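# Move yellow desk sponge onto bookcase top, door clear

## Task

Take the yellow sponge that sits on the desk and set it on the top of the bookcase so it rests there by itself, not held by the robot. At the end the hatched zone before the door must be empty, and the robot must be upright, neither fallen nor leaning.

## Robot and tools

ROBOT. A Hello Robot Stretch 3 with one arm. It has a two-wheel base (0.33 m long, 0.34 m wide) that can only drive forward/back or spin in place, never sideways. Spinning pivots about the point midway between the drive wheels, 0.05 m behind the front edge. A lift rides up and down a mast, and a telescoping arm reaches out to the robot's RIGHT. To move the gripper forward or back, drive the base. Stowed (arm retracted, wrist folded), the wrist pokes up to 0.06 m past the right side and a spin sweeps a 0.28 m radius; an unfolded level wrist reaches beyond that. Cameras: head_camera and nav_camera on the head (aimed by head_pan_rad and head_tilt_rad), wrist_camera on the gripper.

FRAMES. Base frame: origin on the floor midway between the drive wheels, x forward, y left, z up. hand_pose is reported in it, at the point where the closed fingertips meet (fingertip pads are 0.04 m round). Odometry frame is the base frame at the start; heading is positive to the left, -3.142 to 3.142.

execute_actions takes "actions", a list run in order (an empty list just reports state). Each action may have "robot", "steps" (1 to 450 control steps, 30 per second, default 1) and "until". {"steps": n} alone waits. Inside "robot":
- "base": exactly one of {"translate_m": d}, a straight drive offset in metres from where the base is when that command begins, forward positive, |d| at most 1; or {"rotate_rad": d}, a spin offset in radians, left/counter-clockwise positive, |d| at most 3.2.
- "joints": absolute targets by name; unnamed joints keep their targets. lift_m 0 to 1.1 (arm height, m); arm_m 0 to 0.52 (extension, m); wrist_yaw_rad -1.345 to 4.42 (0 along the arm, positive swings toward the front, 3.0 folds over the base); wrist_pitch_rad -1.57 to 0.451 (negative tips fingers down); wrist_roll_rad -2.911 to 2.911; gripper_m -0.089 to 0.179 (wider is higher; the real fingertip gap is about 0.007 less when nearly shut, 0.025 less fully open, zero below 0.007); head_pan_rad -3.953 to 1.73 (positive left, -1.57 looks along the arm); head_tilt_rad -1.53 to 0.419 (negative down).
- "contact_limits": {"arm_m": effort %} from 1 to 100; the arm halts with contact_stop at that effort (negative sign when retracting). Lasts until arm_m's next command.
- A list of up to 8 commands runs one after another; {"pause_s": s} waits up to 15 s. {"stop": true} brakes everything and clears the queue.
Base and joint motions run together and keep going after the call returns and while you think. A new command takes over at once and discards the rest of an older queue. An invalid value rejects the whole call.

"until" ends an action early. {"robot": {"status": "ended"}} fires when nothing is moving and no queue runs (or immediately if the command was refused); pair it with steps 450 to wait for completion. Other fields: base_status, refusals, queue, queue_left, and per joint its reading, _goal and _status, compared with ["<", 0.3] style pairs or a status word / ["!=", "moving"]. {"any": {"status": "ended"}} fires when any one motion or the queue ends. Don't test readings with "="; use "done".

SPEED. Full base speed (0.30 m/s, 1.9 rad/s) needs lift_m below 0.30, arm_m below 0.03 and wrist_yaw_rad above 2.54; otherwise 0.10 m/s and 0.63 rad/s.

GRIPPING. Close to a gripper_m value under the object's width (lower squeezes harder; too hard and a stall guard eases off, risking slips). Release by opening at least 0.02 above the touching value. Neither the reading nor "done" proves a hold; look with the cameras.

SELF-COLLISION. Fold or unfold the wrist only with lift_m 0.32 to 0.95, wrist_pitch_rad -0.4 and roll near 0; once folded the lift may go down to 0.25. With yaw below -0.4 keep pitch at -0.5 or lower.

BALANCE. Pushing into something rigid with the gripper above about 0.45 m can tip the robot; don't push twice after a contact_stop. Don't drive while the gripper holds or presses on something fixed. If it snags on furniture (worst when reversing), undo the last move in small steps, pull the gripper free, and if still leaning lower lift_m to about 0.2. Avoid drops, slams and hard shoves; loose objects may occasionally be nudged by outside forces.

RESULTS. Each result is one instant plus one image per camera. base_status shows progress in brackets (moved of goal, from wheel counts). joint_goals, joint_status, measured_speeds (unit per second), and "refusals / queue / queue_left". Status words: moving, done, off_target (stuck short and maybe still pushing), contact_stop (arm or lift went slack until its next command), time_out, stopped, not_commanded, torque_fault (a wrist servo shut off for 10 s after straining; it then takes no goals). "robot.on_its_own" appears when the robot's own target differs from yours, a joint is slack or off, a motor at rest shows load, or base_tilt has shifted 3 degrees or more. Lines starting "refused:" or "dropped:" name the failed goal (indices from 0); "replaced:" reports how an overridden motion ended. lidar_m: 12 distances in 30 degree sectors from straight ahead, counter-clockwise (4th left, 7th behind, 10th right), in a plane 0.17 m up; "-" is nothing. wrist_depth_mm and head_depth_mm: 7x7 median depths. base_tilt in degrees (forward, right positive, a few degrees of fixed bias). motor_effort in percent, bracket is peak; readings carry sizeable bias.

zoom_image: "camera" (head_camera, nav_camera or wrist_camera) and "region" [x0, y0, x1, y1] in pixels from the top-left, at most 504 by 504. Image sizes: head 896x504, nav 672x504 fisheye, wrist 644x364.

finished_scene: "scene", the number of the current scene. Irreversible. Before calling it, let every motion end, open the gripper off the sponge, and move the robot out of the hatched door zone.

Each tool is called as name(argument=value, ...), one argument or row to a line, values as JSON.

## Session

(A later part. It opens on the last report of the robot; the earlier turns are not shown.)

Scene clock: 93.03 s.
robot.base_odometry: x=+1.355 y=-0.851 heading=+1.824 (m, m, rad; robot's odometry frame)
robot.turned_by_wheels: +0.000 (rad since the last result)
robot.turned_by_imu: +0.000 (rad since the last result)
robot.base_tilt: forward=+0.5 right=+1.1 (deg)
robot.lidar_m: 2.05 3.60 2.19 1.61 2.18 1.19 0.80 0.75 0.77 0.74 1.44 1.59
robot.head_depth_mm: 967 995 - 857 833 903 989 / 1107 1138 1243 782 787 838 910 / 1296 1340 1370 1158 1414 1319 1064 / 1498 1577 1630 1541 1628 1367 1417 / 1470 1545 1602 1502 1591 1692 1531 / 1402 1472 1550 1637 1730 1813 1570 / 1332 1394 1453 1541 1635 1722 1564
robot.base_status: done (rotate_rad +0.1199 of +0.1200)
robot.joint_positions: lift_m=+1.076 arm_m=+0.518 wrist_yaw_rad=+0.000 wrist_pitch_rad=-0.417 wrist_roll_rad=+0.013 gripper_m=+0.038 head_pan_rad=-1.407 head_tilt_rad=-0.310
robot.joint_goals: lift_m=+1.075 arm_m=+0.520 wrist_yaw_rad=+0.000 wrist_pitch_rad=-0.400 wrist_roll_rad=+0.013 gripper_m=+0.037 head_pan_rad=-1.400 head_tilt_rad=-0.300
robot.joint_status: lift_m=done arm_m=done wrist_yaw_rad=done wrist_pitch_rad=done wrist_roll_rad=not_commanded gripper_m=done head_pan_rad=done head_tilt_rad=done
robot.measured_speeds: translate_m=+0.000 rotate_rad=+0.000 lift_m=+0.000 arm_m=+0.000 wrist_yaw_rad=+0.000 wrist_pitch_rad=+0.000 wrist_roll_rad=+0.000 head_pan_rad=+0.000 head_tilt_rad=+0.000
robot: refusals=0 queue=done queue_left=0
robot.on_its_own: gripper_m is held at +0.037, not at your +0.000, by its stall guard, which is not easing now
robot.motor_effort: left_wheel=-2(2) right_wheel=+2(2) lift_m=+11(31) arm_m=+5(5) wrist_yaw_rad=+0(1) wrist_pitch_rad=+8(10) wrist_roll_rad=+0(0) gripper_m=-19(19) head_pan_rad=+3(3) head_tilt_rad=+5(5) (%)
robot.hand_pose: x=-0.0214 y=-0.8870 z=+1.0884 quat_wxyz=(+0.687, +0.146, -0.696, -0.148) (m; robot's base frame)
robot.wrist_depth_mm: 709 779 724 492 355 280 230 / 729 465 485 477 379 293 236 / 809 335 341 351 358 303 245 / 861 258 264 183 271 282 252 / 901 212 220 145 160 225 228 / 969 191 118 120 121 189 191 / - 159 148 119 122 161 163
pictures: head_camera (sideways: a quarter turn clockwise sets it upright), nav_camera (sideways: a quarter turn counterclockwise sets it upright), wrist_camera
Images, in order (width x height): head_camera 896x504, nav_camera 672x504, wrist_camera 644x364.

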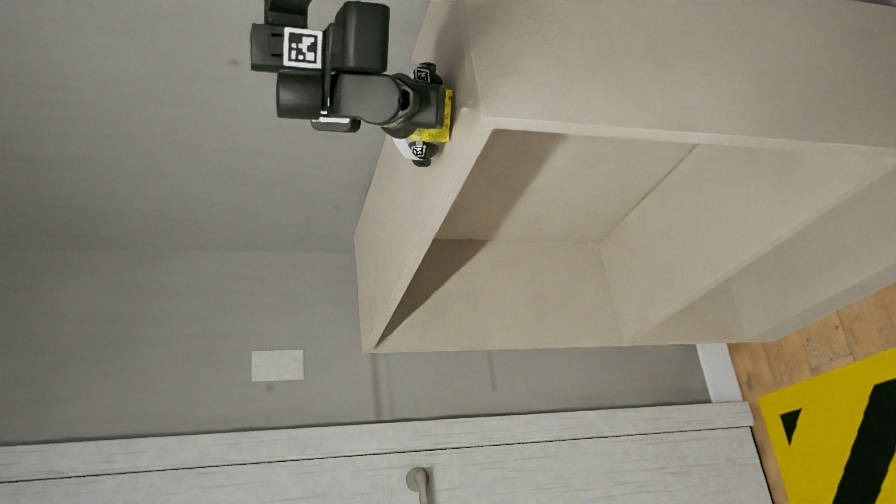

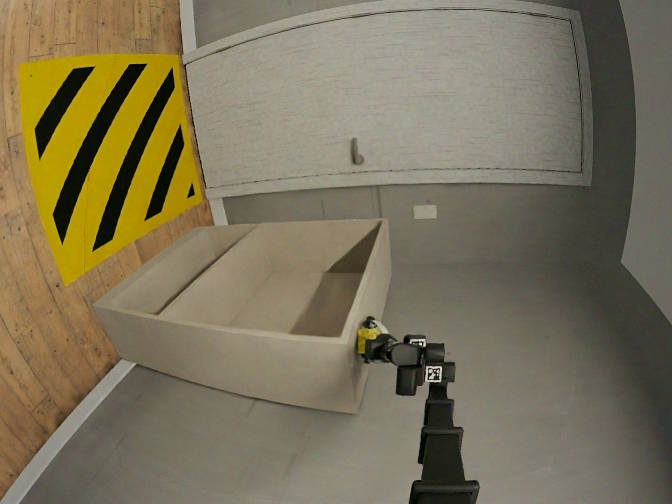

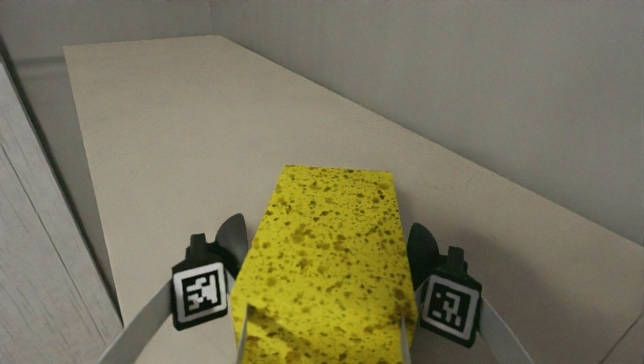

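execute_actions(
  actions=[
    {"robot":[{"joints":{"lift_m":1.068}},{"joints":{"gripper_m":0.14}},{"joints":{"lift_m":1.1,"arm_m":0.05,"head_tilt_rad":-0.7}}],"steps":450,"until":{"robot":{"status":"ended"}}},
  ],
)

Scene clock: 101.03 s.
robot.base_odometry: x=+1.355 y=-0.851 heading=+1.824 (m, m, rad; robot's odometry frame)
robot.turned_by_wheels: +0.000 (rad since the last result)
robot.turned_by_imu: +0.000 (rad since the last result)
robot.base_tilt: forward=+0.6 right=+1.0 (deg)
robot.lidar_m: 2.05 3.60 2.19 1.61 2.19 1.19 0.81 0.75 0.76 0.75 1.44 1.59
robot.head_depth_mm: - - - - 1225 1359 1216 / 1110 731 - 954 1117 1359 1215 / 1188 1263 1442 1353 1186 1354 1215 / 1238 1457 1617 1448 1603 1412 1215 / 1318 1409 1598 1851 1682 1413 1218 / 1402 1532 1732 1922 1684 1414 1215 / 1318 1462 1630 1850 1670 1403 1217
robot.base_status: done (rotate_rad +0.1199 of +0.1200)
robot.joint_positions: lift_m=+1.100 arm_m=+0.050 wrist_yaw_rad=+0.000 wrist_pitch_rad=-0.417 wrist_roll_rad=+0.013 gripper_m=+0.140 head_pan_rad=-1.407 head_tilt_rad=-0.691
robot.joint_goals: lift_m=+1.100 arm_m=+0.050 wrist_yaw_rad=+0.000 wrist_pitch_rad=-0.400 wrist_roll_rad=+0.013 gripper_m=+0.140 head_pan_rad=-1.400 head_tilt_rad=-0.700
robot.joint_status: lift_m=done arm_m=done wrist_yaw_rad=done wrist_pitch_rad=done wrist_roll_rad=not_commanded gripper_m=done head_pan_rad=done head_tilt_rad=done
robot.measured_speeds: translate_m=+0.000 rotate_rad=+0.000 lift_m=+0.000 arm_m=+0.000 wrist_yaw_rad=+0.000 wrist_pitch_rad=+0.000 wrist_roll_rad=+0.000 head_pan_rad=+0.000 head_tilt_rad=+0.000
robot: refusals=0 queue=done queue_left=0
robot.motor_effort: left_wheel=+0(2) right_wheel=+3(4) lift_m=+29(30) arm_m=-3(2) wrist_yaw_rad=+0(0) wrist_pitch_rad=+8(8) wrist_roll_rad=+0(0) gripper_m=+1(81) head_pan_rad=+3(2) head_tilt_rad=-5(31) (%)
robot.hand_pose: x=-0.0214 y=-0.4198 z=+1.1125 quat_wxyz=(+0.687, +0.146, -0.696, -0.147) (m; robot's base frame)
robot.wrist_depth_mm: 974 - - 874 686 544 443 / - - - 538 604 562 461 / - - - - 577 588 471 / - - - 601 674 607 493 / - - - 651 750 635 508 / - - - 722 841 742 528 / - - - 823 926 765 527
pictures: head_camera (sideways: a quarter turn clockwise sets it upright), nav_camera (sideways: a quarter turn counterclockwise sets it upright), wrist_camera
Images, in order (width x height): head_camera 896x504, nav_camera 672x504, wrist_camera 644x364.

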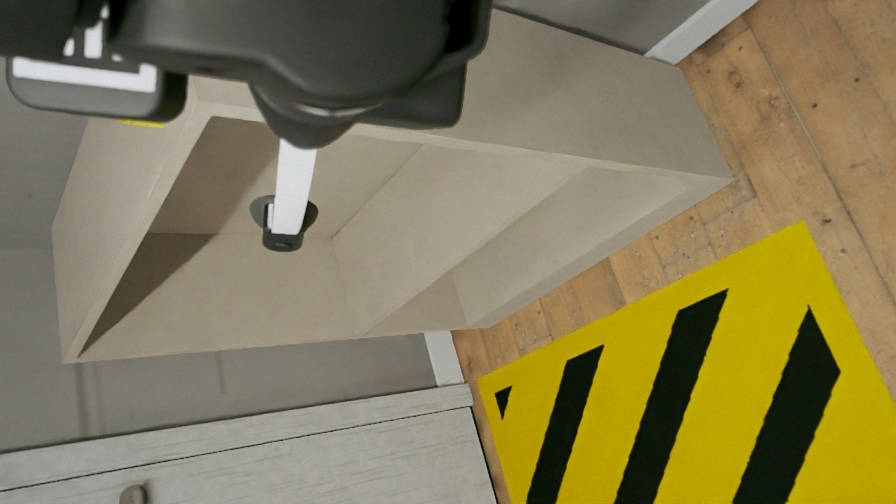

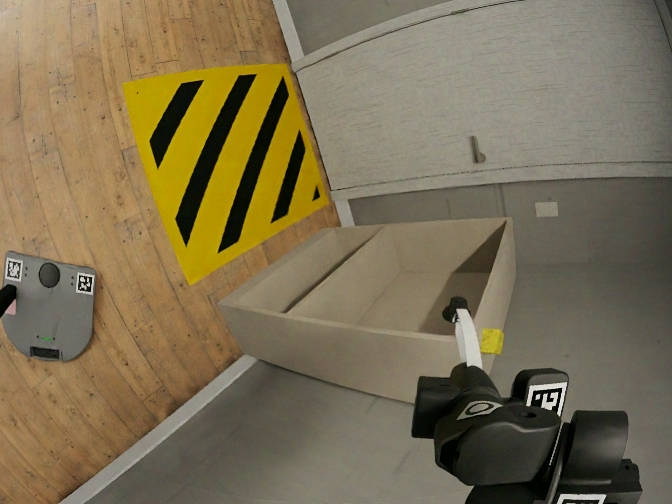

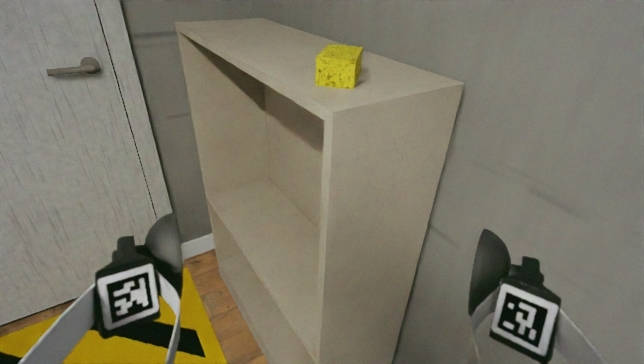

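finished_scene(
  scene=1,
)

The scene is finished: the task was done.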